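## Task

Find the cardboard box on the second shelf up (counting the bottom shelf as first) of the supply shelving, the one with a scrub sponge resting on it, and place that box in the cart's top tray. When finished, the sponge must still be on that shelf without overhanging its front edge, and every other item on that shelf must also remain on it. Release the box and back the robot away. The robot must not topple or be left leaning, which counts as failure, and nothing may be in place only because the robot is holding it.

## Robot and tools

Robot: TidyBot++, a mobile base 0.54 m long, 0.50 m wide and 0.38 m tall on four driven casters. It carries one seven-joint arm with a two-finger gripper. The shoulder sits 0.12 m ahead of the base centre and 0.68 m above the floor. Two cameras: base_camera, fixed on the base, and wrist_camera, which moves with the hand and looks along it. Loose objects may occasionally get a short push from outside.

Frames: the base frame has its origin on the floor below the base centre, x forward, y left, z up. hand_pose is reported in this frame and marks the midpoint between the finger pads; its z axis runs out along the fingers and its y axis is the direction in which the fingers open and close. base_odometry is measured in the odometry frame, which is the base frame as it was when the scene began; heading is positive to the left, from -3.142 to 3.142. Odometry counts wheel turns only, so wheel slip looks like travel, and it drifts a few cm and several degrees over many moves. base_tilt is in degrees, positive when leaning forward or right, with a fixed error of about 1 degree.

execute_actions: argument actions is a list holding one action or none (empty just reports state and images). Optional cameras is a list of base_camera, wrist_camera or all; omitted or null gives all, [] gives none. An action may contain:
- base: exactly one relative move from where the base last reported itself: translate_m (metres, forward positive, -2 to 2), strafe_m (metres, left positive, -2 to 2) or rotate_rad (radians, counter-clockwise from above positive, -6.3 to 6.3). Moves that would need more than 8.667 s are refused.
- joints: absolute targets keyed by name, in radians: joint_1_rad (any angle; turns the arm about vertical, positive is clockwise from above, opposite to rotate_rad), joint_2_rad shoulder -2.249 to 2.249, joint_3_rad any angle, joint_4_rad elbow -2.579 to 2.579, joint_5_rad any angle, joint_6_rad wrist -2.099 to 2.099, joint_7_rad any angle (hand pointing down: positive is counter-clockwise from above; at 1.57 the fingers open toward robot left/right). gripper_pos runs 0 (open) to 1 (closed); pad gap is about 85 x (1 - gripper_pos) mm. Done tolerances: ±0.039 for joints 1-4, ±0.056 for joints 5-7, ±0.03 for the gripper. Unbounded joints take the short way; for large turns send steps below half a revolution.
- speeds: per-action caps, translate_m and strafe_m 0.05 to 0.5 m/s, rotate_rad 0.1 to 1.57 rad/s (top values are the defaults).
Base and joint motions start at once and may finish separately; no action exceeds 15 s. Unknown keys or out-of-range numbers cause refusal with no motion. A joint or base left out of an action may keep pushing toward an earlier target. If a result reports a stop, the remaining execute_actions, wait and finished_scene calls in that reply are skipped.

wait: seconds from 0 to 10; commands nothing and returns state and images.
zoom_image: camera (base_camera or wrist_camera) and region [x0, y0, x1, y1] in pixels of that camera's latest full image, origin top-left, at most 504 x 504.
finished_scene: scene (1 or 2). Irreversible; call only when the goal holds on its own. Its result gives the next scene's task.

Arm geometry: with joint_1_rad = 0, joint_3_rad = 3.14 and joint_5_rad = 0 (near the start pose) the arm stays in the vertical plane of base x. Angles from vertical (forward positive): upper arm (0.42 m) = joint_2_rad; forearm (0.31 m) = joint_2_rad - joint_4_rad; hand (0.31 m, wrist to hand point) = that minus joint_6_rad. Hand offset from shoulder: forward = sum of length x sin(angle), up = sum of length x cos(angle). From 3.14, raising joint_3_rad swings a forward-bent forearm rightward; raising joint_5_rad swings a forward-bent hand rightward. The arm starts folded, hand down, protruding up to 0.08 m beyond the base front, elbow up to 1.15 m high. A downward-pointing hand reaches at most about 0.94 m above the floor, and only near the base. Closed fingertips reach about 20 mm beyond the hand point.

Reading results: base_status and joint_status report how each motion ended: done, off_target (resting away from target, may still push), contact_stop or time_out (old target dropped, holds in place). A blocked base may say done though it stopped short. joint command not followed plus a cause line means a self-collision check withheld all arm targets (gripper still runs); joints show not_followed and may be retried later. Nothing prevents the arm hitting the base. on_its_own lists uncommanded motion. motor_effort gives percent of maximum per motor, peak in brackets, with fixed errors and noise. ARM HIT means a hard self or base hit. Gripper at 1 reading done means it closed on nothing; off_target means an object stopped it. Motor temperatures are listed per arm joint; MOTOR HOT appears from 60 °C, and at 75 °C an OVER-TEMPERATURE FAULT makes the arm sag (status limit_stop_at_motor_heat; resend the target).

Accuracy: friction leaves joints slightly off; correct by sending last command + (wanted - read). The hand usually lands 1-2 cm off, more when extended, and hand_pose itself can be 1-2 cm wrong; trust the images. With a load the arm sags; never command a held joint to its read angle. Camera calibrations (pinhole base_camera 644x364, fisheye wrist_camera 644x476) are given per scene and are slightly inexact.

Avoid: driving while the arm is snagged above about 0.8 m (tipping), horizontal shoves on a raised hand, pushing into furniture (torque fault above 104.5 N m for joints 1-4 or 51.3 N m for 5-7 freezes the arm 10 s), dropping or slamming objects, knocking items off the shelf, and holding loads long enough to overheat. Finish with the gripper open and the robot backed off.

Each tool is called after "Request:" as name(argument=value, ...) on one line, values as JSON.

## Session

Request:
execute_actions(actions=[])

Scene clock: 0.00 s.
Motor temperatures (°C, as the motors report them): [25 29 27 29 33 34 40]
base_odometry: x=+0.000 y=+0.000 heading=+0.000 (m, m, rad; odometry frame)
base_tilt: forward=-0.7 right=-0.7 (deg)
base_status: not commanded
joint_positions: joint_1_rad=+0.031 joint_2_rad=-0.329 joint_3_rad=+3.161 joint_4_rad=-2.533 joint_5_rad=-0.022 joint_6_rad=-0.905 joint_7_rad=+1.588 gripper_pos=+0.000
joint_status: not commanded
motor_effort: joint_1_rad=+0 joint_2_rad=-3 joint_3_rad=+1 joint_4_rad=+14 joint_5_rad=-1 joint_6_rad=+1 joint_7_rad=+0 (%)
hand_pose: x=+0.2467 y=+0.0011 z=+0.5828 quat_wxyz=(-0.011, +1.000, -0.022, +0.016) (m; base frame)
pictures: base_camera, wrist_camera
Images, in order (width x height): base_camera 644x364, wrist_camera 644x476.

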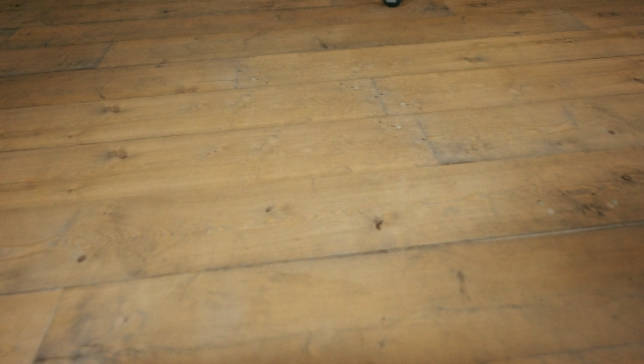

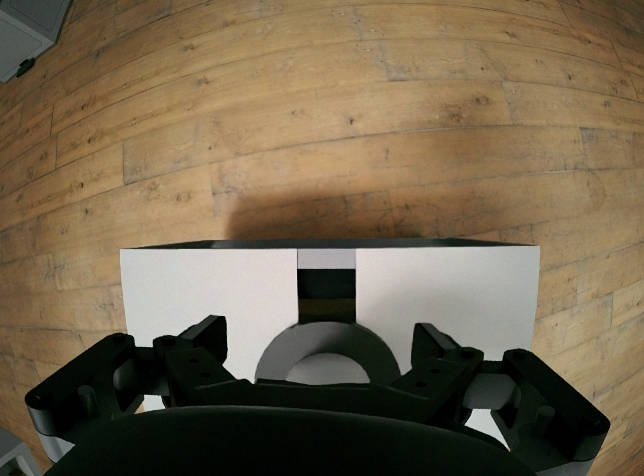

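Raise the hand to look forward.

Request:
execute_actions(actions=[{"joints":{"joint_6_rad":0.45}}], cameras=["wrist_camera"])

Scene clock: 5.90 s.
Motor temperatures (°C, as the motors report them): [25 29 27 29 33 34 40]
base_odometry: x=+0.000 y=+0.000 heading=+0.000 (m, m, rad; odometry frame)
base_tilt: forward=-0.7 right=-0.7 (deg)
base_status: not commanded
joint_positions: joint_1_rad=+0.031 joint_2_rad=-0.329 joint_3_rad=+3.161 joint_4_rad=-2.533 joint_5_rad=-0.022 joint_6_rad=+0.437 joint_7_rad=+1.588 gripper_pos=+0.000
joint_status: all done
motor_effort: joint_1_rad=+0(0) joint_2_rad=-8(8) joint_3_rad=+1(1) joint_4_rad=+19(20) joint_5_rad=+0(1) joint_6_rad=+9(9) joint_7_rad=+0(1) (%)
hand_pose: x=+0.5413 y=-0.0230 z=+0.8327 quat_wxyz=(+0.016, +0.773, -0.025, +0.634) (m; base frame)
pictures: wrist_camera
camera_calibration (this result's frames):
wrist_camera: T_world_to_cam=[[-0.0582423, -0.998138, 0.0181146, -0.00754757], [-0.252842, -0.00280513, -0.967504, 0.984368], [0.965753, -0.0609297, -0.252207, -0.174426], [0, 0, 0, 1]] pos_world=[0.416902, -0.0154, 0.908524]
Images, in order (width x height): wrist_camera 644x476.

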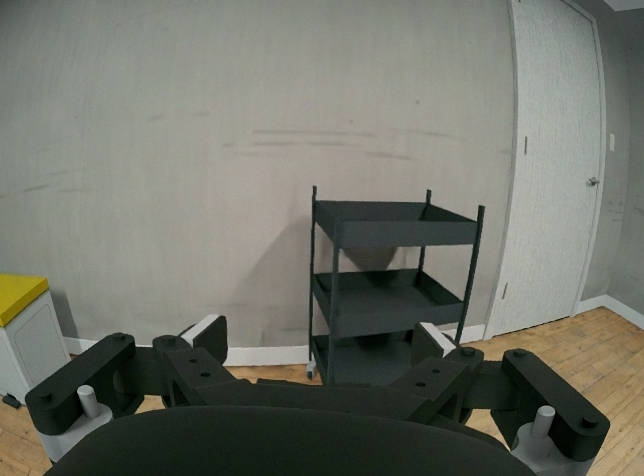

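Request:
execute_actions(actions=[{"joints":{"joint_1_rad":-1.8}}], cameras=["wrist_camera"])

Scene clock: 10.83 s.
Motor temperatures (°C, as the motors report them): [25 29 27 29 33 34 40]
base_odometry: x=+0.000 y=+0.000 heading=+0.000 (m, m, rad; odometry frame)
base_tilt: forward=-0.7 right=-0.7 (deg)
base_status: not commanded
joint_positions: joint_1_rad=-1.776 joint_2_rad=-0.329 joint_3_rad=+3.161 joint_4_rad=-2.533 joint_5_rad=-0.022 joint_6_rad=+0.437 joint_7_rad=+1.588 gripper_pos=+0.000
joint_status: all done
motor_effort: joint_1_rad=+0(1) joint_2_rad=-8(8) joint_3_rad=+1(1) joint_4_rad=+19(19) joint_5_rad=+0(0) joint_6_rad=+8(9) joint_7_rad=-1(1) (%)
hand_pose: x=+0.0427 y=+0.4160 z=+0.8327 quat_wxyz=(-0.488, +0.498, +0.592, +0.405) (m; base frame)
pictures: wrist_camera
camera_calibration (this result's frames):
wrist_camera: T_world_to_cam=[[0.98411, 0.176636, 0.0181145, -0.131587], [0.0618164, -0.245185, -0.967504, 0.946923], [-0.166454, 0.953249, -0.252208, -0.0396933], [0, 0, 0, 1]] pos_world=[0.0643538, 0.293252, 0.908524]
Images, in order (width x height): wrist_camera 644x476.

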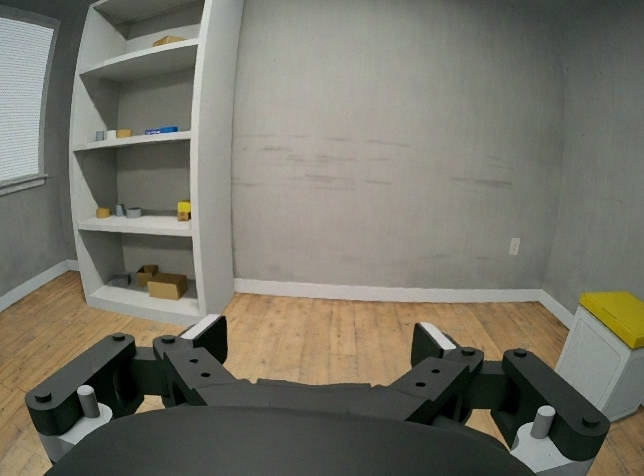

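Request:
execute_actions(actions=[{"base":{"rotate_rad":1.7},"joints":{"joint_1_rad":-0.9}}])

Scene clock: 22.10 s.
Motor temperatures (°C, as the motors report them): [25 29 27 30 33 34 40]
base_odometry: x=+0.000 y=+0.000 heading=+1.700 (m, m, rad; odometry frame)
base_tilt: forward=-0.6 right=-0.7 (deg)
base_status: done
joint_positions: joint_1_rad=-0.925 joint_2_rad=-0.329 joint_3_rad=+3.161 joint_4_rad=-2.533 joint_5_rad=-0.022 joint_6_rad=+0.437 joint_7_rad=+1.588 gripper_pos=+0.000
joint_status: all done
motor_effort: joint_1_rad=+0(0) joint_2_rad=-8(9) joint_3_rad=+0(1) joint_4_rad=+19(20) joint_5_rad=+0(0) joint_6_rad=+9(9) joint_7_rad=-1(0) (%)
hand_pose: x=+0.3815 y=+0.3316 z=+0.8327 quat_wxyz=(-0.277, +0.698, +0.334, +0.570) (m; base frame)
pictures: base_camera, wrist_camera
camera_calibration (this result's frames):
wrist_camera: T_world_to_cam=[[0.781486, -0.623659, 0.0181145, -0.107475], [-0.143642, -0.208095, -0.967504, 0.971373], [0.607162, 0.753489, -0.252207, -0.131754], [0, 0, 0, 1]] pos_world=[0.303517, 0.234385, 0.908524]
Images, in order (width x height): base_camera 644x364, wrist_camera 644x476.

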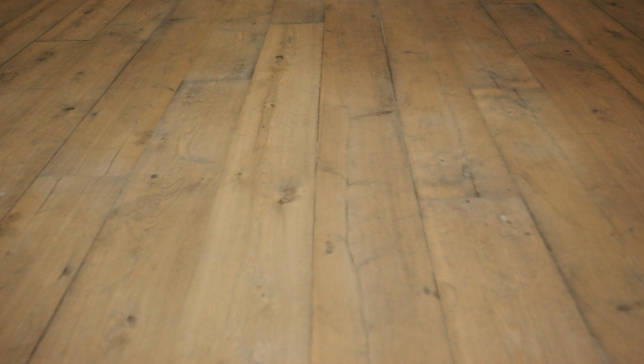

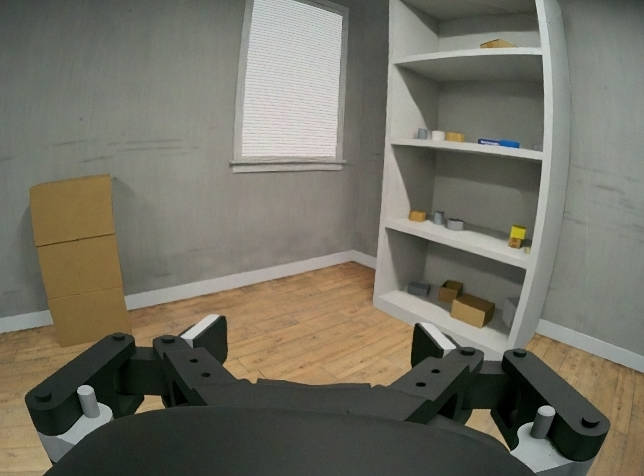

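Request:
execute_actions(actions=[{"base":{"strafe_m":0.92},"joints":{"joint_1_rad":0,"joint_2_rad":0.8,"joint_3_rad":3.14,"joint_4_rad":-1.8,"joint_5_rad":0,"joint_6_rad":0.85,"joint_7_rad":1.57}}], cameras=[])

Request:
execute_actions(actions=[{"base":{"translate_m":0.7}}])

Scene clock: 31.43 s.
Motor temperatures (°C, as the motors report them): [25 29 27 30 33 34 40]
base_odometry: x=-0.912 y=-0.119 heading=+1.700 (m, m, rad; odometry frame)
base_tilt: forward=-0.7 right=-0.8 (deg)
base_status: done
joint_positions: joint_1_rad=-0.021 joint_2_rad=+0.786 joint_3_rad=+3.146 joint_4_rad=-1.824 joint_5_rad=-0.021 joint_6_rad=+0.813 joint_7_rad=+1.588 gripper_pos=+0.000
joint_status: all done
motor_effort: joint_1_rad=+0(3) joint_2_rad=-42(43) joint_3_rad=+0(1) joint_4_rad=+14(20) joint_5_rad=+0(1) joint_6_rad=+9(10) joint_7_rad=+0(0) (%)
hand_pose: x=+0.8795 y=+0.0103 z=+0.6388 quat_wxyz=(+0.003, +0.782, +0.005, +0.623) (m; base frame)
pictures: none
No camera images: the call's "cameras" was empty. Leave "cameras" out to get every camera's image.

Scene clock: 34.20 s.
Motor temperatures (°C, as the motors report them): [25 29 27 30 33 34 40]
base_odometry: x=-1.003 y=+0.575 heading=+1.701 (m, m, rad; odometry frame)
base_tilt: forward=-0.6 right=-0.7 (deg)
base_status: done
joint_positions: joint_1_rad=-0.021 joint_2_rad=+0.786 joint_3_rad=+3.146 joint_4_rad=-1.817 joint_5_rad=-0.021 joint_6_rad=+0.816 joint_7_rad=+1.588 gripper_pos=+0.000
joint_status: not commanded
motor_effort: joint_1_rad=+1(1) joint_2_rad=-42(44) joint_3_rad=+0(1) joint_4_rad=+14(15) joint_5_rad=+0(0) joint_6_rad=+9(9) joint_7_rad=+0(1) (%)
hand_pose: x=+0.8819 y=+0.0102 z=+0.6424 quat_wxyz=(+0.003, +0.779, +0.005, +0.627) (m; base frame)
pictures: base_camera, wrist_camera
camera_calibration (this result's frames):
wrist_camera: T_world_to_cam=[[0.00408124, -0.999402, 0.0343401, -0.0165075], [-0.270224, -0.0341651, -0.962191, 0.89863], [0.962789, -0.00535259, -0.270202, -0.535696], [0, 0, 0, 1]] pos_world=[0.75866, 0.0113367, 0.720475]
Images, in order (width x height): base_camera 644x364, wrist_camera 644x476.

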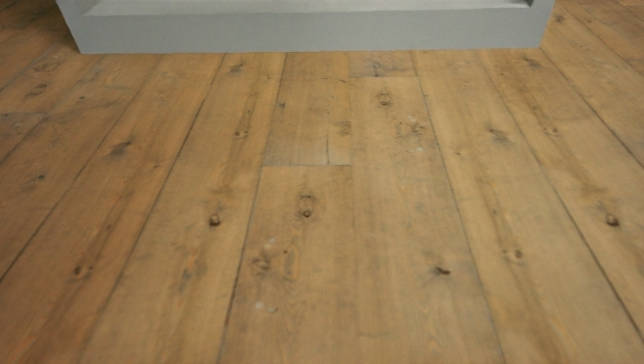

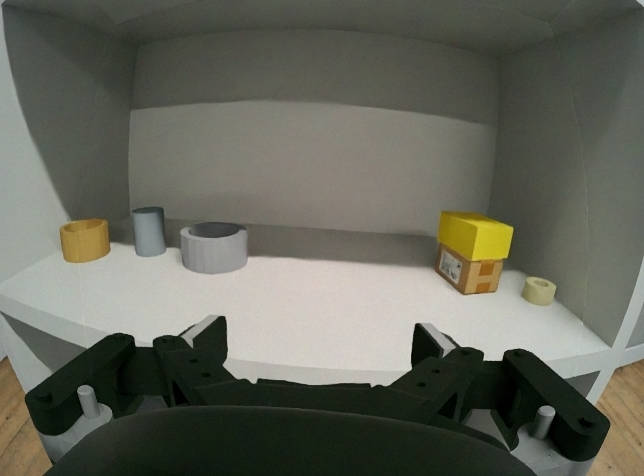

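Request:
execute_actions(actions=[{"base":{"strafe_m":-0.18}}], cameras=["wrist_camera"])

Request:
execute_actions(actions=[{"base":{"translate_m":0.12}}], cameras=["wrist_camera"])

Scene clock: 41.20 s.
Motor temperatures (°C, as the motors report them): [25 30 27 30 33 34 40]
base_odometry: x=-0.825 y=+0.598 heading=+1.701 (m, m, rad; odometry frame)
base_tilt: forward=-0.6 right=-0.7 (deg)
base_status: done
joint_positions: joint_1_rad=-0.004 joint_2_rad=+0.786 joint_3_rad=+3.145 joint_4_rad=-1.817 joint_5_rad=-0.020 joint_6_rad=+0.816 joint_7_rad=+1.588 gripper_pos=+0.000
joint_status: not commanded
motor_effort: joint_1_rad=+1(3) joint_2_rad=-42(43) joint_3_rad=+0(2) joint_4_rad=+14(15) joint_5_rad=+0(1) joint_6_rad=+9(9) joint_7_rad=-1(0) (%)
hand_pose: x=+0.8819 y=-0.0023 z=+0.6424 quat_wxyz=(+0.007, +0.779, -0.002, +0.627) (m; base frame)
pictures: wrist_camera
camera_calibration (this result's frames):
wrist_camera: T_world_to_cam=[[-0.0119195, -0.999357, 0.0338034, -0.0144725], [-0.270656, -0.0293194, -0.96223, 0.898674], [0.962602, -0.0206183, -0.270133, -0.535731], [0, 0, 0, 1]] pos_world=[0.758755, 0.000839484, 0.720502]
Images, in order (width x height): wrist_camera 644x476.

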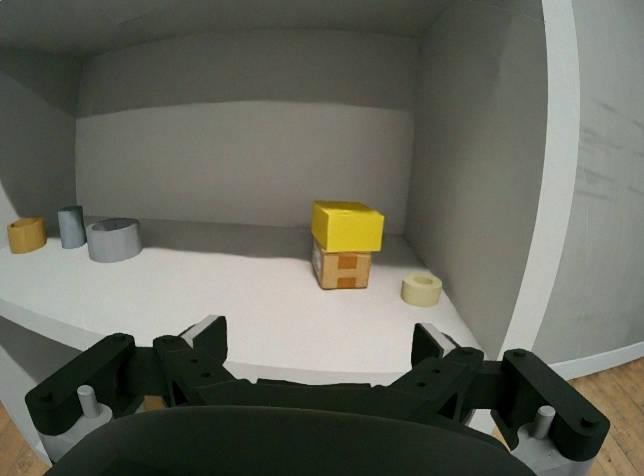

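Scene clock: 42.57 s.
Motor temperatures (°C, as the motors report them): [25 30 27 30 33 34 40]
base_odometry: x=-0.840 y=+0.717 heading=+1.701 (m, m, rad; odometry frame)
base_tilt: forward=-0.7 right=-0.7 (deg)
base_status: done
joint_positions: joint_1_rad=-0.004 joint_2_rad=+0.787 joint_3_rad=+3.145 joint_4_rad=-1.814 joint_5_rad=-0.020 joint_6_rad=+0.817 joint_7_rad=+1.588 gripper_pos=+0.000
joint_status: not commanded
motor_effort: joint_1_rad=+0(1) joint_2_rad=-43(46) joint_3_rad=+0(0) joint_4_rad=+14(16) joint_5_rad=+0(0) joint_6_rad=+8(10) joint_7_rad=+0(0) (%)
hand_pose: x=+0.8832 y=-0.0023 z=+0.6436 quat_wxyz=(+0.007, +0.778, -0.002, +0.628) (m; base frame)
pictures: wrist_camera
camera_calibration (this result's frames):
wrist_camera: T_world_to_cam=[[-0.0120388, -0.999357, 0.0337763, -0.014373], [-0.26725, -0.0293341, -0.963181, 0.897743], [0.963552, -0.0206223, -0.266725, -0.539621], [0, 0, 0, 1]] pos_world=[0.759702, 0.000842509, 0.721243]
Images, in order (width x height): wrist_camera 644x476.

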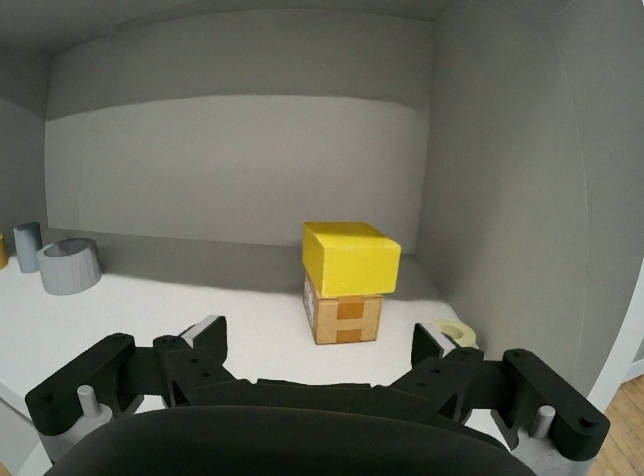

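Request:
execute_actions(actions=[{"base":{"rotate_rad":0.25},"joints":{"joint_2_rad":0.88,"joint_6_rad":0.93}}], cameras=[])

Request:
execute_actions(actions=[{"base":{"strafe_m":-0.285}}], cameras=["wrist_camera"])

Scene clock: 55.10 s.
Motor temperatures (°C, as the motors report them): [25 31 27 30 33 34 40]
base_odometry: x=-0.840 y=+0.717 heading=+1.951 (m, m, rad; odometry frame)
base_tilt: forward=-0.6 right=-0.7 (deg)
base_status: done
joint_positions: joint_1_rad=-0.009 joint_2_rad=+0.869 joint_3_rad=+3.136 joint_4_rad=-1.814 joint_5_rad=-0.014 joint_6_rad=+0.895 joint_7_rad=+1.588 gripper_pos=+0.000
joint_status: all done
motor_effort: joint_1_rad=+1(7) joint_2_rad=-44(46) joint_3_rad=+0(3) joint_4_rad=+13(14) joint_5_rad=+0(2) joint_6_rad=+9(9) joint_7_rad=+0(0) (%)
hand_pose: x=+0.8835 y=+0.0079 z=+0.6044 quat_wxyz=(+0.001, +0.780, +0.004, +0.626) (m; base frame)
pictures: none
No camera images: the call's "cameras" was empty. Leave "cameras" out to get every camera's image.

Scene clock: 57.00 s.
Motor temperatures (°C, as the motors report them): [25 31 27 30 33 34 40]
base_odometry: x=-0.576 y=+0.823 heading=+1.951 (m, m, rad; odometry frame)
base_tilt: forward=-0.6 right=-0.7 (deg)
base_status: done
joint_positions: joint_1_rad=+0.000 joint_2_rad=+0.869 joint_3_rad=+3.139 joint_4_rad=-1.814 joint_5_rad=-0.014 joint_6_rad=+0.895 joint_7_rad=+1.588 gripper_pos=+0.000
joint_status: not commanded
motor_effort: joint_1_rad=+1(5) joint_2_rad=-43(46) joint_3_rad=+0(2) joint_4_rad=+13(14) joint_5_rad=+0(1) joint_6_rad=+9(9) joint_7_rad=+0(0) (%)
hand_pose: x=+0.8836 y=-0.0003 z=+0.6045 quat_wxyz=(+0.006, +0.779, +0.000, +0.626) (m; base frame)
pictures: wrist_camera
camera_calibration (this result's frames):
wrist_camera: T_world_to_cam=[[-0.00646784, -0.999415, 0.0335723, -0.0159066], [-0.270962, -0.0305654, -0.962105, 0.862943], [0.962568, -0.0153196, -0.270606, -0.547171], [0, 0, 0, 1]] pos_world=[0.760412, 0.00209651, 0.682708]
Images, in order (width x height): wrist_camera 644x476.

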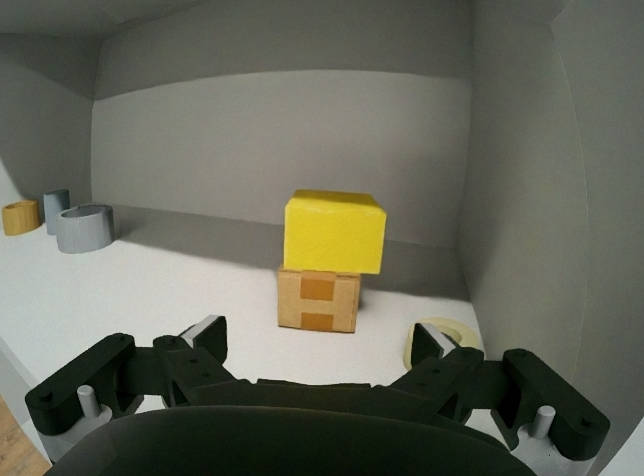

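Request:
execute_actions(actions=[{"base":{"translate_m":0.07},"speeds":{"translate_m":0.1}}], cameras=["wrist_camera"])

Scene clock: 61.10 s.
Motor temperatures (°C, as the motors report them): [25 31 27 30 33 34 40]
base_odometry: x=-0.601 y=+0.889 heading=+1.951 (m, m, rad; odometry frame)
base_tilt: forward=-0.7 right=-0.7 (deg)
base_status: done
joint_positions: joint_1_rad=+0.000 joint_2_rad=+0.869 joint_3_rad=+3.139 joint_4_rad=-1.813 joint_5_rad=-0.014 joint_6_rad=+0.896 joint_7_rad=+1.588 gripper_pos=+0.000
joint_status: not commanded
motor_effort: joint_1_rad=+0(2) joint_2_rad=-43(46) joint_3_rad=+0(1) joint_4_rad=+13(15) joint_5_rad=+0(1) joint_6_rad=+9(9) joint_7_rad=+0(0) (%)
hand_pose: x=+0.8838 y=-0.0003 z=+0.6050 quat_wxyz=(+0.006, +0.779, +0.000, +0.627) (m; base frame)
pictures: wrist_camera
camera_calibration (this result's frames):
wrist_camera: T_world_to_cam=[[-0.00652593, -0.999415, 0.0335748, -0.0158735], [-0.269602, -0.0305738, -0.962486, 0.862431], [0.96295, -0.015333, -0.269245, -0.54841], [0, 0, 0, 1]] pos_world=[0.760501, 0.00209482, 0.682955]
Images, in order (width x height): wrist_camera 644x476.

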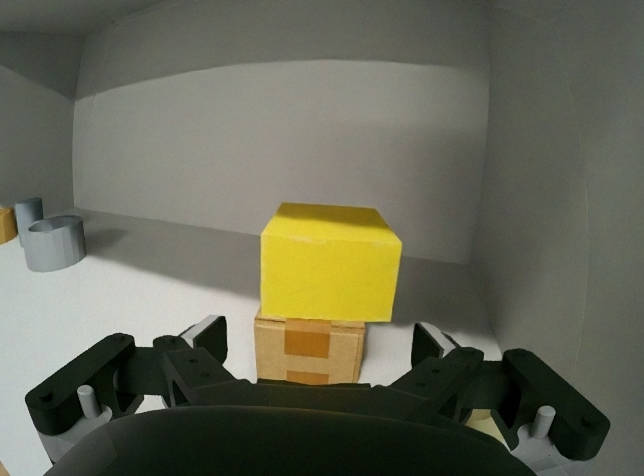

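Request:
execute_actions(actions=[{"base":{"strafe_m":-0.005},"joints":{"joint_2_rad":0.845},"speeds":{"strafe_m":0.05}}], cameras=[])

Request:
execute_actions(actions=[{"base":{"translate_m":0.04},"speeds":{"translate_m":0.05}}], cameras=["wrist_camera"])

Scene clock: 66.10 s.
Motor temperatures (°C, as the motors report them): [25 31 27 30 33 34 40]
base_odometry: x=-0.597 y=+0.891 heading=+1.951 (m, m, rad; odometry frame)
base_tilt: forward=-0.6 right=-0.7 (deg)
base_status: done
joint_positions: joint_1_rad=-0.001 joint_2_rad=+0.859 joint_3_rad=+3.139 joint_4_rad=-1.813 joint_5_rad=-0.014 joint_6_rad=+0.896 joint_7_rad=+1.588 gripper_pos=+0.000
joint_status: all done
motor_effort: joint_1_rad=+1(5) joint_2_rad=-43(45) joint_3_rad=+0(3) joint_4_rad=+13(14) joint_5_rad=+0(1) joint_6_rad=+9(9) joint_7_rad=+0(0) (%)
hand_pose: x=+0.8845 y=-0.0001 z=+0.6126 quat_wxyz=(+0.006, +0.776, +0.000, +0.631) (m; base frame)
pictures: none
No camera images: the call's "cameras" was empty. Leave "cameras" out to get every camera's image.

Scene clock: 67.40 s.
Motor temperatures (°C, as the motors report them): [25 31 27 30 33 34 40]
base_odometry: x=-0.612 y=+0.928 heading=+1.951 (m, m, rad; odometry frame)
base_tilt: forward=-0.6 right=-0.7 (deg)
base_status: done
joint_positions: joint_1_rad=-0.001 joint_2_rad=+0.859 joint_3_rad=+3.139 joint_4_rad=-1.813 joint_5_rad=-0.014 joint_6_rad=+0.896 joint_7_rad=+1.588 gripper_pos=+0.000
joint_status: not commanded
motor_effort: joint_1_rad=+1(4) joint_2_rad=-44(45) joint_3_rad=+0(1) joint_4_rad=+13(14) joint_5_rad=+0(1) joint_6_rad=+9(9) joint_7_rad=+0(0) (%)
hand_pose: x=+0.8845 y=-0.0001 z=+0.6127 quat_wxyz=(+0.006, +0.776, +0.000, +0.631) (m; base frame)
pictures: wrist_camera
camera_calibration (this result's frames):
wrist_camera: T_world_to_cam=[[-0.00660234, -0.999415, 0.0335431, -0.0158655], [-0.259686, -0.0306794, -0.965206, 0.863034], [0.96567, -0.0150833, -0.259332, -0.555533], [0, 0, 0, 1]] pos_world=[0.760475, 0.00224184, 0.68947]
Images, in order (width x height): wrist_camera 644x476.

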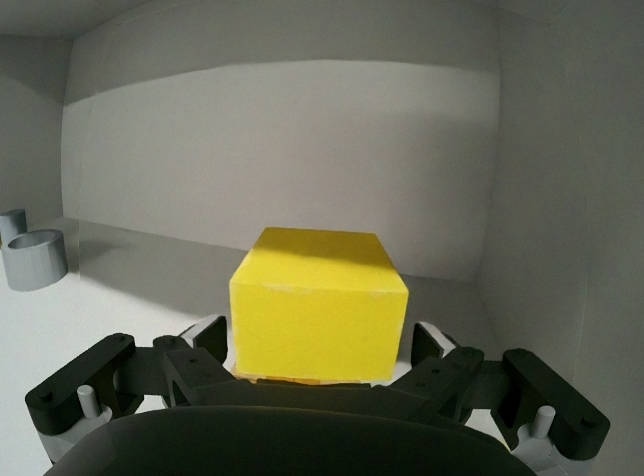

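Request:
execute_actions(actions=[{"base":{"translate_m":0.045},"speeds":{"translate_m":0.05}}], cameras=["wrist_camera"])

Request:
execute_actions(actions=[{"joints":{"gripper_pos":1}}], cameras=[])

Request:
execute_actions(actions=[{"joints":{"joint_2_rad":0.825}}], cameras=[])

Request:
execute_actions(actions=[{"base":{"strafe_m":0.17},"speeds":{"strafe_m":0.2}}], cameras=["wrist_camera"])

Scene clock: 72.70 s.
Motor temperatures (°C, as the motors report them): [25 32 27 30 33 34 40]
base_odometry: x=-0.628 y=+0.970 heading=+1.951 (m, m, rad; odometry frame)
base_tilt: forward=-0.7 right=-0.7 (deg)
base_status: done
joint_positions: joint_1_rad=-0.001 joint_2_rad=+0.859 joint_3_rad=+3.139 joint_4_rad=-1.813 joint_5_rad=-0.014 joint_6_rad=+0.897 joint_7_rad=+1.588 gripper_pos=+0.000
joint_status: not commanded
motor_effort: joint_1_rad=+0(2) joint_2_rad=-43(45) joint_3_rad=+0(1) joint_4_rad=+13(14) joint_5_rad=+0(1) joint_6_rad=+9(9) joint_7_rad=+0(0) (%)
hand_pose: x=+0.8846 y=-0.0001 z=+0.6128 quat_wxyz=(+0.006, +0.776, +0.000, +0.631) (m; base frame)
pictures: wrist_camera
camera_calibration (this result's frames):
wrist_camera: T_world_to_cam=[[-0.00660863, -0.999415, 0.0335426, -0.0158617], [-0.259534, -0.0306796, -0.965247, 0.862991], [0.965711, -0.0150844, -0.259179, -0.555677], [0, 0, 0, 1]] pos_world=[0.760494, 0.00224171, 0.689511]
Images, in order (width x height): wrist_camera 644x476.

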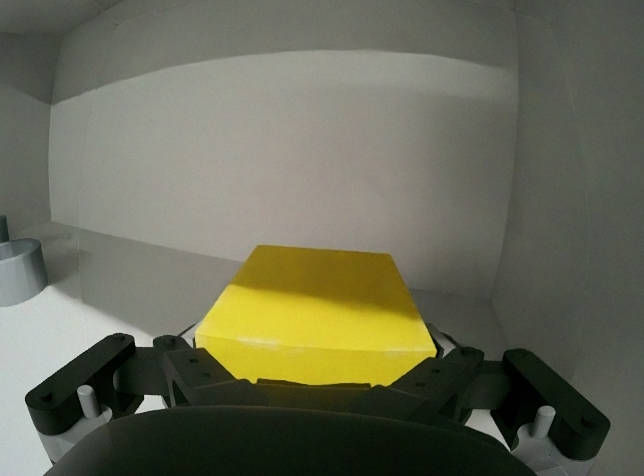

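Scene clock: 73.80 s.
Motor temperatures (°C, as the motors report them): [25 32 27 30 33 34 40]
base_odometry: x=-0.628 y=+0.970 heading=+1.951 (m, m, rad; odometry frame)
base_tilt: forward=-0.6 right=-0.7 (deg)
base_status: not commanded
joint_positions: joint_1_rad=-0.001 joint_2_rad=+0.857 joint_3_rad=+3.139 joint_4_rad=-1.813 joint_5_rad=-0.014 joint_6_rad=+0.902 joint_7_rad=+1.588 gripper_pos=+0.831
joint_status: gripper_pos off_target (ended at +0.831, target +1.000)
motor_effort: joint_1_rad=+1(0) joint_2_rad=-42(43) joint_3_rad=+0(0) joint_4_rad=+13(13) joint_5_rad=+0(1) joint_6_rad=+8(9) joint_7_rad=+0(0) (%)
hand_pose: x=+0.8851 y=-0.0002 z=+0.6162 quat_wxyz=(+0.006, +0.773, +0.000, +0.634) (m; base frame)
pictures: none
No camera images: the call's "cameras" was empty. Leave "cameras" out to get every camera's image.

Scene clock: 74.40 s.
Motor temperatures (°C, as the motors report them): [25 32 27 30 33 34 40]
base_odometry: x=-0.628 y=+0.970 heading=+1.951 (m, m, rad; odometry frame)
base_tilt: forward=-0.6 right=-0.7 (deg)
base_status: not commanded
joint_positions: joint_1_rad=-0.001 joint_2_rad=+0.847 joint_3_rad=+3.139 joint_4_rad=-1.813 joint_5_rad=-0.014 joint_6_rad=+0.902 joint_7_rad=+1.588 gripper_pos=+0.832
joint_status: all done
motor_effort: joint_1_rad=+1(0) joint_2_rad=-44(45) joint_3_rad=+0(0) joint_4_rad=+13(14) joint_5_rad=+0(0) joint_6_rad=+9(9) joint_7_rad=+0(0) (%)
hand_pose: x=+0.8856 y=-0.0002 z=+0.6235 quat_wxyz=(+0.006, +0.770, +0.000, +0.638) (m; base frame)
pictures: none
No camera images: the call's "cameras" was empty. Leave "cameras" out to get every camera's image.

Scene clock: 76.03 s.
Motor temperatures (°C, as the motors report them): [25 32 27 30 33 34 40]
base_odometry: x=-0.786 y=+0.907 heading=+1.950 (m, m, rad; odometry frame)
base_tilt: forward=-0.7 right=-0.7 (deg)
base_status: done
joint_positions: joint_1_rad=-0.001 joint_2_rad=+0.847 joint_3_rad=+3.139 joint_4_rad=-1.813 joint_5_rad=-0.014 joint_6_rad=+0.902 joint_7_rad=+1.588 gripper_pos=+0.832
joint_status: not commanded
motor_effort: joint_1_rad=+0(4) joint_2_rad=-43(44) joint_3_rad=+0(2) joint_4_rad=+14(14) joint_5_rad=+0(1) joint_6_rad=+9(9) joint_7_rad=+0(1) (%)
hand_pose: x=+0.8856 y=+0.0002 z=+0.6235 quat_wxyz=(+0.005, +0.770, +0.000, +0.638) (m; base frame)
pictures: wrist_camera
camera_calibration (this result's frames):
wrist_camera: T_world_to_cam=[[-0.00674259, -0.999416, 0.0334948, -0.0157066], [-0.242748, -0.0308577, -0.969598, 0.861499], [0.970066, -0.0146684, -0.242398, -0.568258], [0, 0, 0, 1]] pos_world=[0.760269, 0.00255105, 0.69809]
Images, in order (width x height): wrist_camera 644x476.

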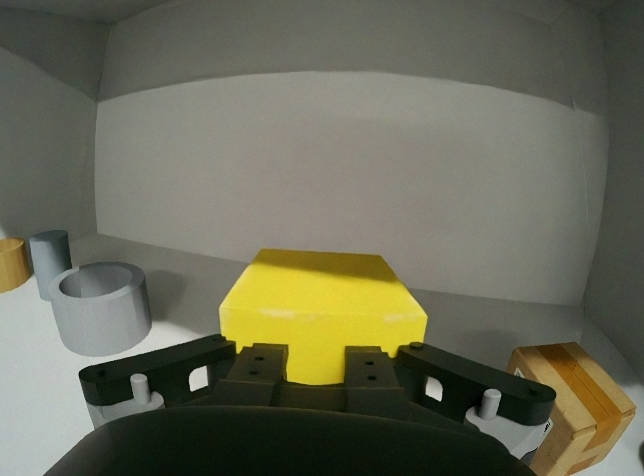

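Request:
execute_actions(actions=[{"joints":{"joint_2_rad":0.97,"joint_6_rad":1.03}}], cameras=["wrist_camera"])

Request:
execute_actions(actions=[{"joints":{"gripper_pos":0}}], cameras=[])

Request:
execute_actions(actions=[{"base":{"translate_m":-0.13},"speeds":{"translate_m":0.15}}], cameras=["wrist_camera"])

Scene clock: 81.40 s.
Motor temperatures (°C, as the motors report them): [25 32 27 30 33 34 40]
base_odometry: x=-0.786 y=+0.907 heading=+1.950 (m, m, rad; odometry frame)
base_tilt: forward=-0.6 right=-0.7 (deg)
base_status: not commanded
joint_positions: joint_1_rad=-0.001 joint_2_rad=+0.960 joint_3_rad=+3.139 joint_4_rad=-1.812 joint_5_rad=-0.014 joint_6_rad=+1.001 joint_7_rad=+1.588 gripper_pos=+0.832
joint_status: all done
motor_effort: joint_1_rad=+0(0) joint_2_rad=-43(47) joint_3_rad=+0(0) joint_4_rad=+11(14) joint_5_rad=+0(1) joint_6_rad=+8(9) joint_7_rad=+0(0) (%)
hand_pose: x=+0.8822 y=-0.0001 z=+0.5679 quat_wxyz=(+0.006, +0.774, +0.000, +0.633) (m; base frame)
pictures: wrist_camera
camera_calibration (this result's frames):
wrist_camera: T_world_to_cam=[[-0.00709581, -0.999372, 0.0347217, -0.0145612], [-0.255007, -0.0317662, -0.966417, 0.815677], [0.966913, -0.0157118, -0.254622, -0.568682], [0, 0, 0, 1]] pos_world=[0.757767, 0.00242384, 0.643991]
Images, in order (width x height): wrist_camera 644x476.

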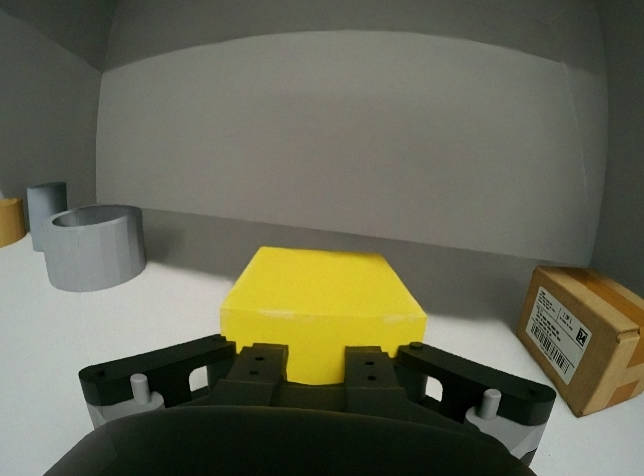

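Scene clock: 82.50 s.
Motor temperatures (°C, as the motors report them): [25 32 27 30 33 34 40]
base_odometry: x=-0.786 y=+0.907 heading=+1.950 (m, m, rad; odometry frame)
base_tilt: forward=-0.7 right=-0.8 (deg)
base_status: not commanded
joint_positions: joint_1_rad=-0.001 joint_2_rad=+0.960 joint_3_rad=+3.139 joint_4_rad=-1.812 joint_5_rad=-0.014 joint_6_rad=+1.001 joint_7_rad=+1.588 gripper_pos=+0.000
joint_status: all done
motor_effort: joint_1_rad=+0(1) joint_2_rad=-44(45) joint_3_rad=+0(0) joint_4_rad=+11(12) joint_5_rad=+0(0) joint_6_rad=+9(9) joint_7_rad=+0(0) (%)
hand_pose: x=+0.8822 y=-0.0001 z=+0.5679 quat_wxyz=(+0.006, +0.774, +0.000, +0.633) (m; base frame)
pictures: none
No camera images: the call's "cameras" was empty. Leave "cameras" out to get every camera's image.

Scene clock: 84.03 s.
Motor temperatures (°C, as the motors report them): [25 32 27 30 33 34 40]
base_odometry: x=-0.738 y=+0.786 heading=+1.951 (m, m, rad; odometry frame)
base_tilt: forward=-0.6 right=-0.7 (deg)
base_status: done
joint_positions: joint_1_rad=-0.001 joint_2_rad=+0.960 joint_3_rad=+3.139 joint_4_rad=-1.812 joint_5_rad=-0.014 joint_6_rad=+1.001 joint_7_rad=+1.588 gripper_pos=+0.000
joint_status: not commanded
motor_effort: joint_1_rad=+1(1) joint_2_rad=-44(46) joint_3_rad=+0(0) joint_4_rad=+11(13) joint_5_rad=+0(1) joint_6_rad=+9(9) joint_7_rad=+0(0) (%)
hand_pose: x=+0.8823 y=-0.0001 z=+0.5680 quat_wxyz=(+0.006, +0.774, +0.000, +0.633) (m; base frame)
pictures: wrist_camera
camera_calibration (this result's frames):
wrist_camera: T_world_to_cam=[[-0.00710784, -0.999372, 0.034719, -0.0145531], [-0.254702, -0.0317654, -0.966498, 0.81561], [0.966993, -0.0157127, -0.254317, -0.569001], [0, 0, 0, 1]] pos_world=[0.757855, 0.00242371, 0.644084]
Images, in order (width x height): wrist_camera 644x476.

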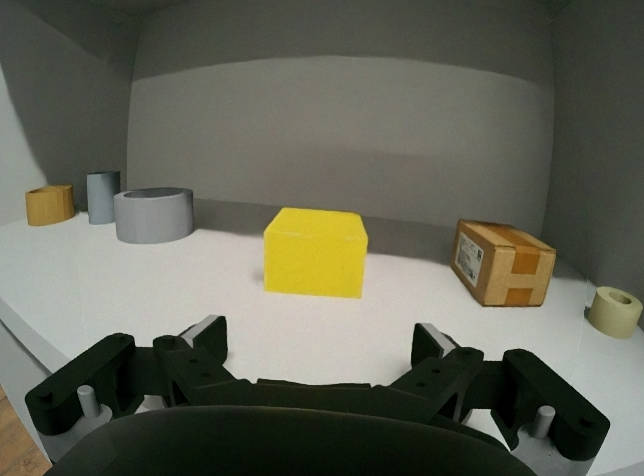

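Request:
execute_actions(actions=[{"base":{"strafe_m":-0.153},"speeds":{"strafe_m":0.15}}], cameras=["wrist_camera"])

Request:
execute_actions(actions=[{"base":{"translate_m":0.07},"speeds":{"translate_m":0.08}}], cameras=["wrist_camera"])

Scene clock: 88.93 s.
Motor temperatures (°C, as the motors report them): [25 33 27 30 33 34 40]
base_odometry: x=-0.596 y=+0.843 heading=+1.950 (m, m, rad; odometry frame)
base_tilt: forward=-0.6 right=-0.7 (deg)
base_status: done
joint_positions: joint_1_rad=+0.000 joint_2_rad=+0.960 joint_3_rad=+3.139 joint_4_rad=-1.812 joint_5_rad=-0.014 joint_6_rad=+1.001 joint_7_rad=+1.588 gripper_pos=+0.000
joint_status: not commanded
motor_effort: joint_1_rad=+1(5) joint_2_rad=-44(44) joint_3_rad=+0(2) joint_4_rad=+12(12) joint_5_rad=+0(1) joint_6_rad=+8(9) joint_7_rad=+0(0) (%)
hand_pose: x=+0.8823 y=-0.0007 z=+0.5680 quat_wxyz=(+0.006, +0.774, +0.000, +0.633) (m; base frame)
pictures: wrist_camera
camera_calibration (this result's frames):
wrist_camera: T_world_to_cam=[[-0.00789313, -0.999364, 0.0347733, -0.0145039], [-0.254727, -0.0316178, -0.966496, 0.815611], [0.966981, -0.0164864, -0.254315, -0.569001], [0, 0, 0, 1]] pos_world=[0.757857, 0.00191235, 0.644083]
Images, in order (width x height): wrist_camera 644x476.

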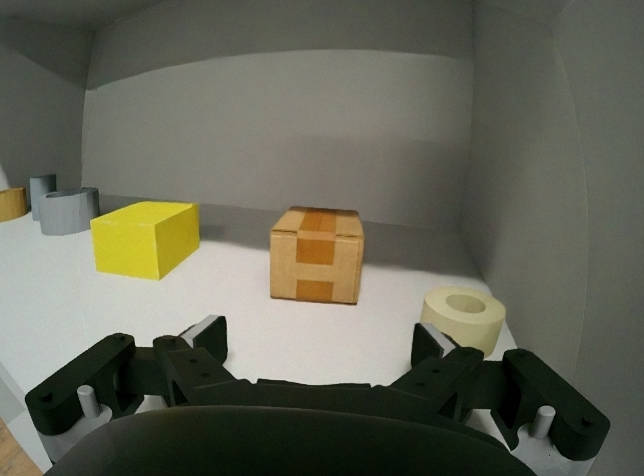

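Scene clock: 90.33 s.
Motor temperatures (°C, as the motors report them): [25 33 27 30 33 34 40]
base_odometry: x=-0.622 y=+0.908 heading=+1.950 (m, m, rad; odometry frame)
base_tilt: forward=-0.6 right=-0.7 (deg)
base_status: done
joint_positions: joint_1_rad=+0.000 joint_2_rad=+0.960 joint_3_rad=+3.139 joint_4_rad=-1.812 joint_5_rad=-0.014 joint_6_rad=+1.001 joint_7_rad=+1.588 gripper_pos=+0.000
joint_status: not commanded
motor_effort: joint_1_rad=+1(1) joint_2_rad=-44(46) joint_3_rad=+0(0) joint_4_rad=+12(13) joint_5_rad=+0(0) joint_6_rad=+9(10) joint_7_rad=+0(0) (%)
hand_pose: x=+0.8824 y=-0.0007 z=+0.5681 quat_wxyz=(+0.006, +0.774, +0.000, +0.633) (m; base frame)
pictures: wrist_camera
camera_calibration (this result's frames):
wrist_camera: T_world_to_cam=[[-0.0078984, -0.999364, 0.0347718, -0.0145001], [-0.254592, -0.0316172, -0.966532, 0.815581], [0.967016, -0.0164867, -0.25418, -0.569143], [0, 0, 0, 1]] pos_world=[0.757896, 0.0019123, 0.644125]
Images, in order (width x height): wrist_camera 644x476.

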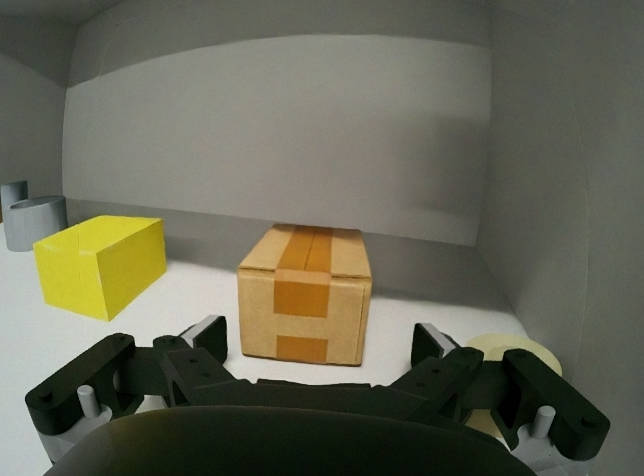

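Request:
execute_actions(actions=[{"base":{"strafe_m":0.007},"speeds":{"strafe_m":0.05}}], cameras=[])

Request:
execute_actions(actions=[{"base":{"translate_m":0.06},"speeds":{"translate_m":0.06}}], cameras=["wrist_camera"])

Request:
execute_actions(actions=[{"joints":{"gripper_pos":1}}], cameras=[])

Request:
execute_actions(actions=[{"joints":{"joint_2_rad":0.88}}], cameras=[])

Request:
execute_actions(actions=[{"base":{"translate_m":-0.45}}], cameras=["wrist_camera"])

Scene clock: 101.67 s.
Motor temperatures (°C, as the motors report them): [25 33 27 30 33 34 40]
base_odometry: x=-0.628 y=+0.905 heading=+1.950 (m, m, rad; odometry frame)
base_tilt: forward=-0.6 right=-0.7 (deg)
base_status: done
joint_positions: joint_1_rad=-0.001 joint_2_rad=+0.960 joint_3_rad=+3.139 joint_4_rad=-1.812 joint_5_rad=-0.014 joint_6_rad=+1.001 joint_7_rad=+1.588 gripper_pos=+0.000
joint_status: not commanded
motor_effort: joint_1_rad=+1(3) joint_2_rad=-44(45) joint_3_rad=+0(2) joint_4_rad=+12(12) joint_5_rad=+0(1) joint_6_rad=+8(9) joint_7_rad=-1(0) (%)
hand_pose: x=+0.8824 y=-0.0004 z=+0.5681 quat_wxyz=(+0.006, +0.774, +0.000, +0.633) (m; base frame)
pictures: none
No camera images: the call's "cameras" was empty. Leave "cameras" out to get every camera's image.

Scene clock: 103.17 s.
Motor temperatures (°C, as the motors report them): [25 33 27 30 33 34 40]
base_odometry: x=-0.650 y=+0.961 heading=+1.950 (m, m, rad; odometry frame)
base_tilt: forward=-0.6 right=-0.8 (deg)
base_status: done
joint_positions: joint_1_rad=-0.001 joint_2_rad=+0.960 joint_3_rad=+3.139 joint_4_rad=-1.812 joint_5_rad=-0.014 joint_6_rad=+1.001 joint_7_rad=+1.588 gripper_pos=+0.000
joint_status: not commanded
motor_effort: joint_1_rad=+0(4) joint_2_rad=-44(47) joint_3_rad=+0(2) joint_4_rad=+12(13) joint_5_rad=+0(1) joint_6_rad=+9(9) joint_7_rad=+0(0) (%)
hand_pose: x=+0.8824 y=-0.0004 z=+0.5681 quat_wxyz=(+0.006, +0.774, +0.000, +0.633) (m; base frame)
pictures: wrist_camera
camera_calibration (this result's frames):
wrist_camera: T_world_to_cam=[[-0.00753624, -0.999368, 0.0347522, -0.0145295], [-0.254555, -0.031691, -0.966539, 0.815575], [0.967029, -0.0161304, -0.254155, -0.569169], [0, 0, 0, 1]] pos_world=[0.757902, 0.00214519, 0.644132]
Images, in order (width x height): wrist_camera 644x476.

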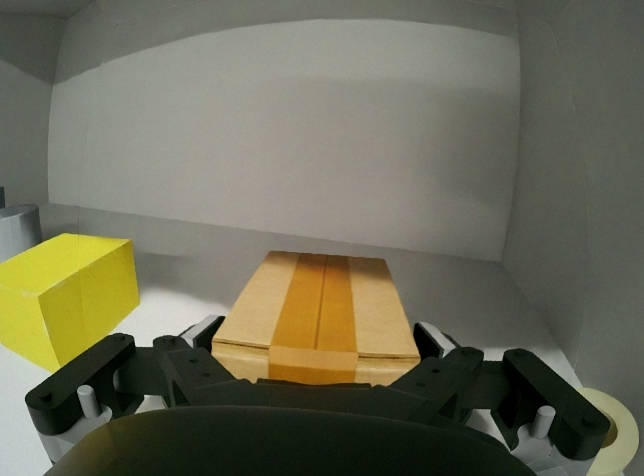

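Scene clock: 104.27 s.
Motor temperatures (°C, as the motors report them): [25 33 27 30 33 34 40]
base_odometry: x=-0.650 y=+0.961 heading=+1.950 (m, m, rad; odometry frame)
base_tilt: forward=-0.6 right=-0.8 (deg)
base_status: not commanded
joint_positions: joint_1_rad=-0.001 joint_2_rad=+0.960 joint_3_rad=+3.139 joint_4_rad=-1.812 joint_5_rad=-0.014 joint_6_rad=+1.002 joint_7_rad=+1.588 gripper_pos=+0.333
joint_status: gripper_pos off_target (ended at +0.333, target +1.000)
motor_effort: joint_1_rad=+1(1) joint_2_rad=-43(44) joint_3_rad=+0(0) joint_4_rad=+11(12) joint_5_rad=+0(0) joint_6_rad=+8(9) joint_7_rad=+0(0) (%)
hand_pose: x=+0.8824 y=-0.0004 z=+0.5683 quat_wxyz=(+0.006, +0.774, +0.000, +0.633) (m; base frame)
pictures: none
No camera images: the call's "cameras" was empty. Leave "cameras" out to get every camera's image.

Scene clock: 105.27 s.
Motor temperatures (°C, as the motors report them): [25 33 27 30 33 34 40]
base_odometry: x=-0.650 y=+0.961 heading=+1.950 (m, m, rad; odometry frame)
base_tilt: forward=-0.6 right=-0.7 (deg)
base_status: not commanded
joint_positions: joint_1_rad=-0.001 joint_2_rad=+0.901 joint_3_rad=+3.139 joint_4_rad=-1.812 joint_5_rad=-0.014 joint_6_rad=+1.002 joint_7_rad=+1.588 gripper_pos=+0.333
joint_status: all done
motor_effort: joint_1_rad=+0(1) joint_2_rad=-45(47) joint_3_rad=+0(0) joint_4_rad=+13(14) joint_5_rad=+0(0) joint_6_rad=+10(11) joint_7_rad=+0(0) (%)
hand_pose: x=+0.8878 y=-0.0004 z=+0.6138 quat_wxyz=(+0.006, +0.755, +0.000, +0.656) (m; base frame)
pictures: none
No camera images: the call's "cameras" was empty. Leave "cameras" out to get every camera's image.

Scene clock: 107.70 s.
Motor temperatures (°C, as the motors report them): [25 33 27 30 33 34 40]
base_odometry: x=-0.484 y=+0.543 heading=+1.950 (m, m, rad; odometry frame)
base_tilt: forward=-0.7 right=-0.6 (deg)
base_status: done
joint_positions: joint_1_rad=-0.001 joint_2_rad=+0.901 joint_3_rad=+3.139 joint_4_rad=-1.811 joint_5_rad=-0.014 joint_6_rad=+1.002 joint_7_rad=+1.588 gripper_pos=+0.333
joint_status: not commanded
motor_effort: joint_1_rad=+1(3) joint_2_rad=-45(47) joint_3_rad=+0(2) joint_4_rad=+13(15) joint_5_rad=+0(1) joint_6_rad=+10(10) joint_7_rad=+0(1) (%)
hand_pose: x=+0.8880 y=-0.0004 z=+0.6141 quat_wxyz=(+0.006, +0.755, +0.000, +0.656) (m; base frame)
pictures: wrist_camera
camera_calibration (this result's frames):
wrist_camera: T_world_to_cam=[[-0.00956442, -0.999369, 0.0341932, -0.0139112], [-0.195465, -0.0316666, -0.980199, 0.817432], [0.980664, -0.0160586, -0.195039, -0.611289], [0, 0, 0, 1]] pos_world=[0.759115, 0.00216647, 0.682497]
Images, in order (width x height): wrist_camera 644x476.

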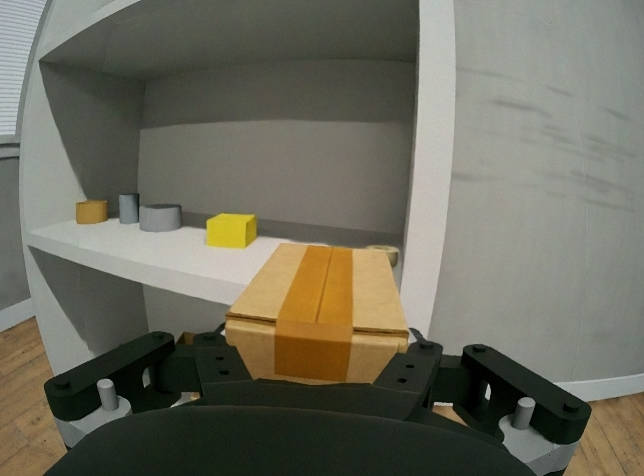

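Request:
execute_actions(actions=[{"base":{"rotate_rad":-1.82},"joints":{"joint_2_rad":0.45,"joint_4_rad":-0.85,"joint_6_rad":-1.0}}], cameras=[])

Request:
execute_actions(actions=[{"base":{"strafe_m":-0.98}}], cameras=[])

Request:
execute_actions(actions=[{"base":{"translate_m":0.7}}])

Scene clock: 117.03 s.
Motor temperatures (°C, as the motors report them): [25 34 27 30 33 34 40]
base_odometry: x=-0.484 y=+0.543 heading=+0.130 (m, m, rad; odometry frame)
base_tilt: forward=-0.7 right=-0.7 (deg)
base_status: done
joint_positions: joint_1_rad=+0.015 joint_2_rad=+0.459 joint_3_rad=+3.148 joint_4_rad=-0.870 joint_5_rad=-0.014 joint_6_rad=-0.971 joint_7_rad=+1.588 gripper_pos=+0.333
joint_status: all done
motor_effort: joint_1_rad=+1(7) joint_2_rad=-41(51) joint_3_rad=+0(5) joint_4_rad=+23(23) joint_5_rad=+0(2) joint_6_rad=+8(10) joint_7_rad=+0(0) (%)
hand_pose: x=+0.8429 y=-0.0098 z=+0.9268 quat_wxyz=(+0.002, +0.913, -0.002, +0.408) (m; base frame)
pictures: none
No camera images: the call's "cameras" was empty. Leave "cameras" out to get every camera's image.

Scene clock: 120.37 s.
Motor temperatures (°C, as the motors report them): [25 34 27 30 33 34 40]
base_odometry: x=-0.358 y=-0.429 heading=+0.130 (m, m, rad; odometry frame)
base_tilt: forward=-0.6 right=-0.7 (deg)
base_status: done
joint_positions: joint_1_rad=+0.007 joint_2_rad=+0.459 joint_3_rad=+3.145 joint_4_rad=-0.870 joint_5_rad=-0.014 joint_6_rad=-0.971 joint_7_rad=+1.588 gripper_pos=+0.333
joint_status: not commanded
motor_effort: joint_1_rad=+0(3) joint_2_rad=-41(43) joint_3_rad=+0(2) joint_4_rad=+22(23) joint_5_rad=+0(1) joint_6_rad=+7(7) joint_7_rad=-1(1) (%)
hand_pose: x=+0.8429 y=-0.0021 z=+0.9268 quat_wxyz=(-0.001, +0.913, +0.002, +0.408) (m; base frame)
pictures: none
No camera images: the call's "cameras" was empty. Leave "cameras" out to get every camera's image.

Scene clock: 123.17 s.
Motor temperatures (°C, as the motors report them): [25 34 27 30 33 34 40]
base_odometry: x=+0.336 y=-0.339 heading=+0.129 (m, m, rad; odometry frame)
base_tilt: forward=-0.6 right=-0.7 (deg)
base_status: done
joint_positions: joint_1_rad=+0.007 joint_2_rad=+0.459 joint_3_rad=+3.145 joint_4_rad=-0.870 joint_5_rad=-0.014 joint_6_rad=-0.974 joint_7_rad=+1.588 gripper_pos=+0.333
joint_status: not commanded
motor_effort: joint_1_rad=+0(2) joint_2_rad=-41(44) joint_3_rad=+0(1) joint_4_rad=+22(23) joint_5_rad=+0(1) joint_6_rad=+7(8) joint_7_rad=+0(0) (%)
hand_pose: x=+0.8423 y=-0.0021 z=+0.9262 quat_wxyz=(-0.001, +0.913, +0.002, +0.407) (m; base frame)
pictures: base_camera, wrist_camera
camera_calibration (this result's frames):
wrist_camera: T_world_to_cam=[[0.0174844, -0.999601, 0.0221836, -0.0383429], [-0.709561, -0.0280366, -0.704086, 1.29163], [0.704427, -0.0034301, -0.709768, 0.203787], [0, 0, 0, 1]] pos_world=[0.773606, -0.00141572, 1.05491]
Images, in order (width x height): base_camera 644x364, wrist_camera 644x476.

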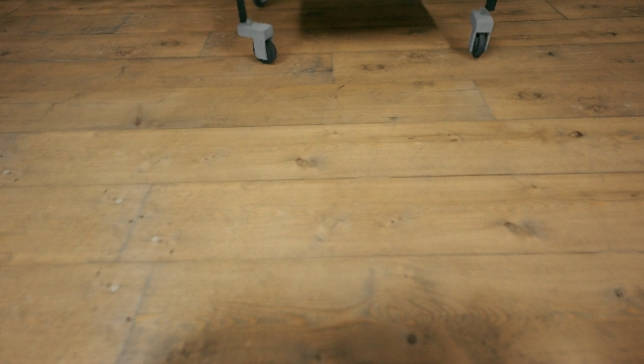

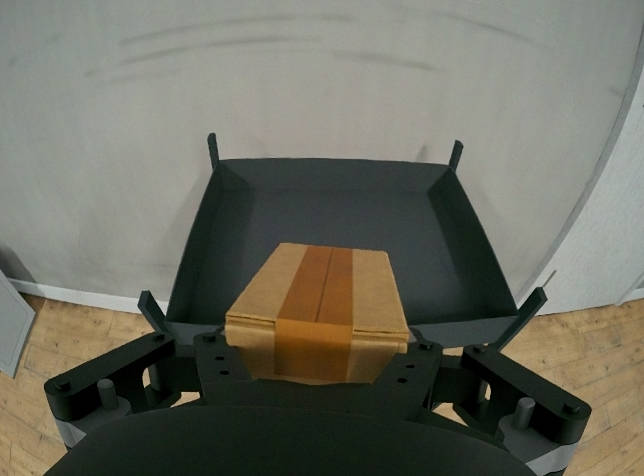

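Request:
execute_actions(actions=[{"base":{"translate_m":0.32}}], cameras=[])

Request:
execute_actions(actions=[{"base":{"translate_m":0.2},"joints":{"joint_6_rad":-1.95}}])

Scene clock: 130.60 s.
Motor temperatures (°C, as the motors report them): [25 34 27 30 33 34 40]
base_odometry: x=+0.654 y=-0.298 heading=+0.129 (m, m, rad; odometry frame)
base_tilt: forward=-0.7 right=-0.7 (deg)
base_status: done
joint_positions: joint_1_rad=+0.007 joint_2_rad=+0.462 joint_3_rad=+3.145 joint_4_rad=-0.870 joint_5_rad=-0.014 joint_6_rad=-0.975 joint_7_rad=+1.588 gripper_pos=+0.333
joint_status: not commanded
motor_effort: joint_1_rad=+0(2) joint_2_rad=-41(45) joint_3_rad=+0(1) joint_4_rad=+22(23) joint_5_rad=+0(1) joint_6_rad=+7(8) joint_7_rad=+0(1) (%)
hand_pose: x=+0.8427 y=-0.0021 z=+0.9241 quat_wxyz=(-0.001, +0.914, +0.002, +0.405) (m; base frame)
pictures: none
No camera images: the call's "cameras" was empty. Leave "cameras" out to get every camera's image.

Scene clock: 132.23 s.
Motor temperatures (°C, as the motors report them): [25 34 27 30 33 34 40]
base_odometry: x=+0.852 y=-0.273 heading=+0.129 (m, m, rad; odometry frame)
base_tilt: forward=-0.7 right=-0.7 (deg)
base_status: done
joint_positions: joint_1_rad=+0.007 joint_2_rad=+0.461 joint_3_rad=+3.145 joint_4_rad=-0.868 joint_5_rad=-0.014 joint_6_rad=-1.935 joint_7_rad=+1.588 gripper_pos=+0.333
joint_status: all done
motor_effort: joint_1_rad=+0(1) joint_2_rad=-35(42) joint_3_rad=+0(1) joint_4_rad=+17(22) joint_5_rad=+0(1) joint_6_rad=-1(8) joint_7_rad=+0(0) (%)
hand_pose: x=+0.5736 y=+0.0010 z=+0.8249 quat_wxyz=(-0.007, +0.998, +0.006, -0.061) (m; base frame)
pictures: base_camera, wrist_camera
camera_calibration (this result's frames):
wrist_camera: T_world_to_cam=[[0.0353205, -0.999299, -0.0123852, -0.0100606], [-0.983389, -0.0369606, 0.177708, 0.45945], [-0.178041, 0.00590279, -0.984005, 1.05355], [0, 0, 0, 1]] pos_world=[0.639748, 0.000709091, 0.954923]
Images, in order (width x height): base_camera 644x364, wrist_camera 644x476.

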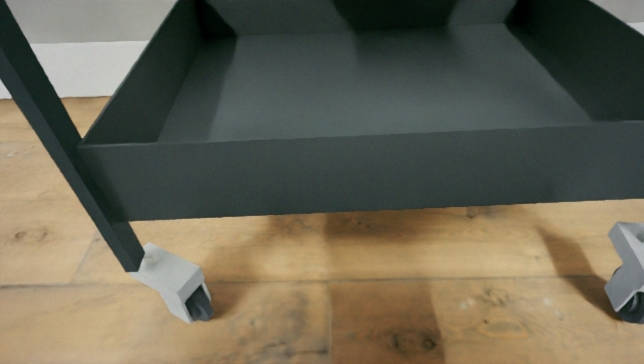

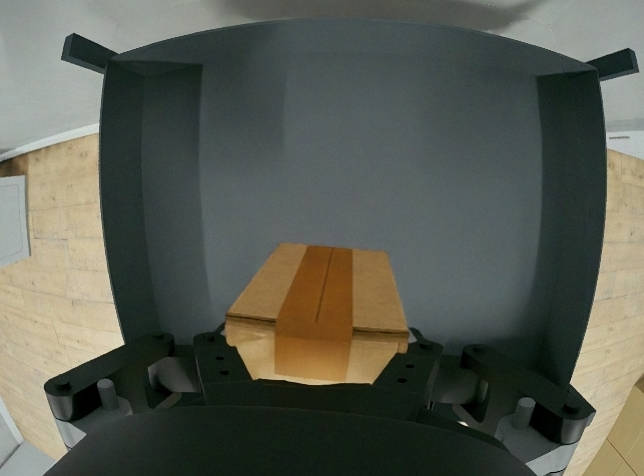

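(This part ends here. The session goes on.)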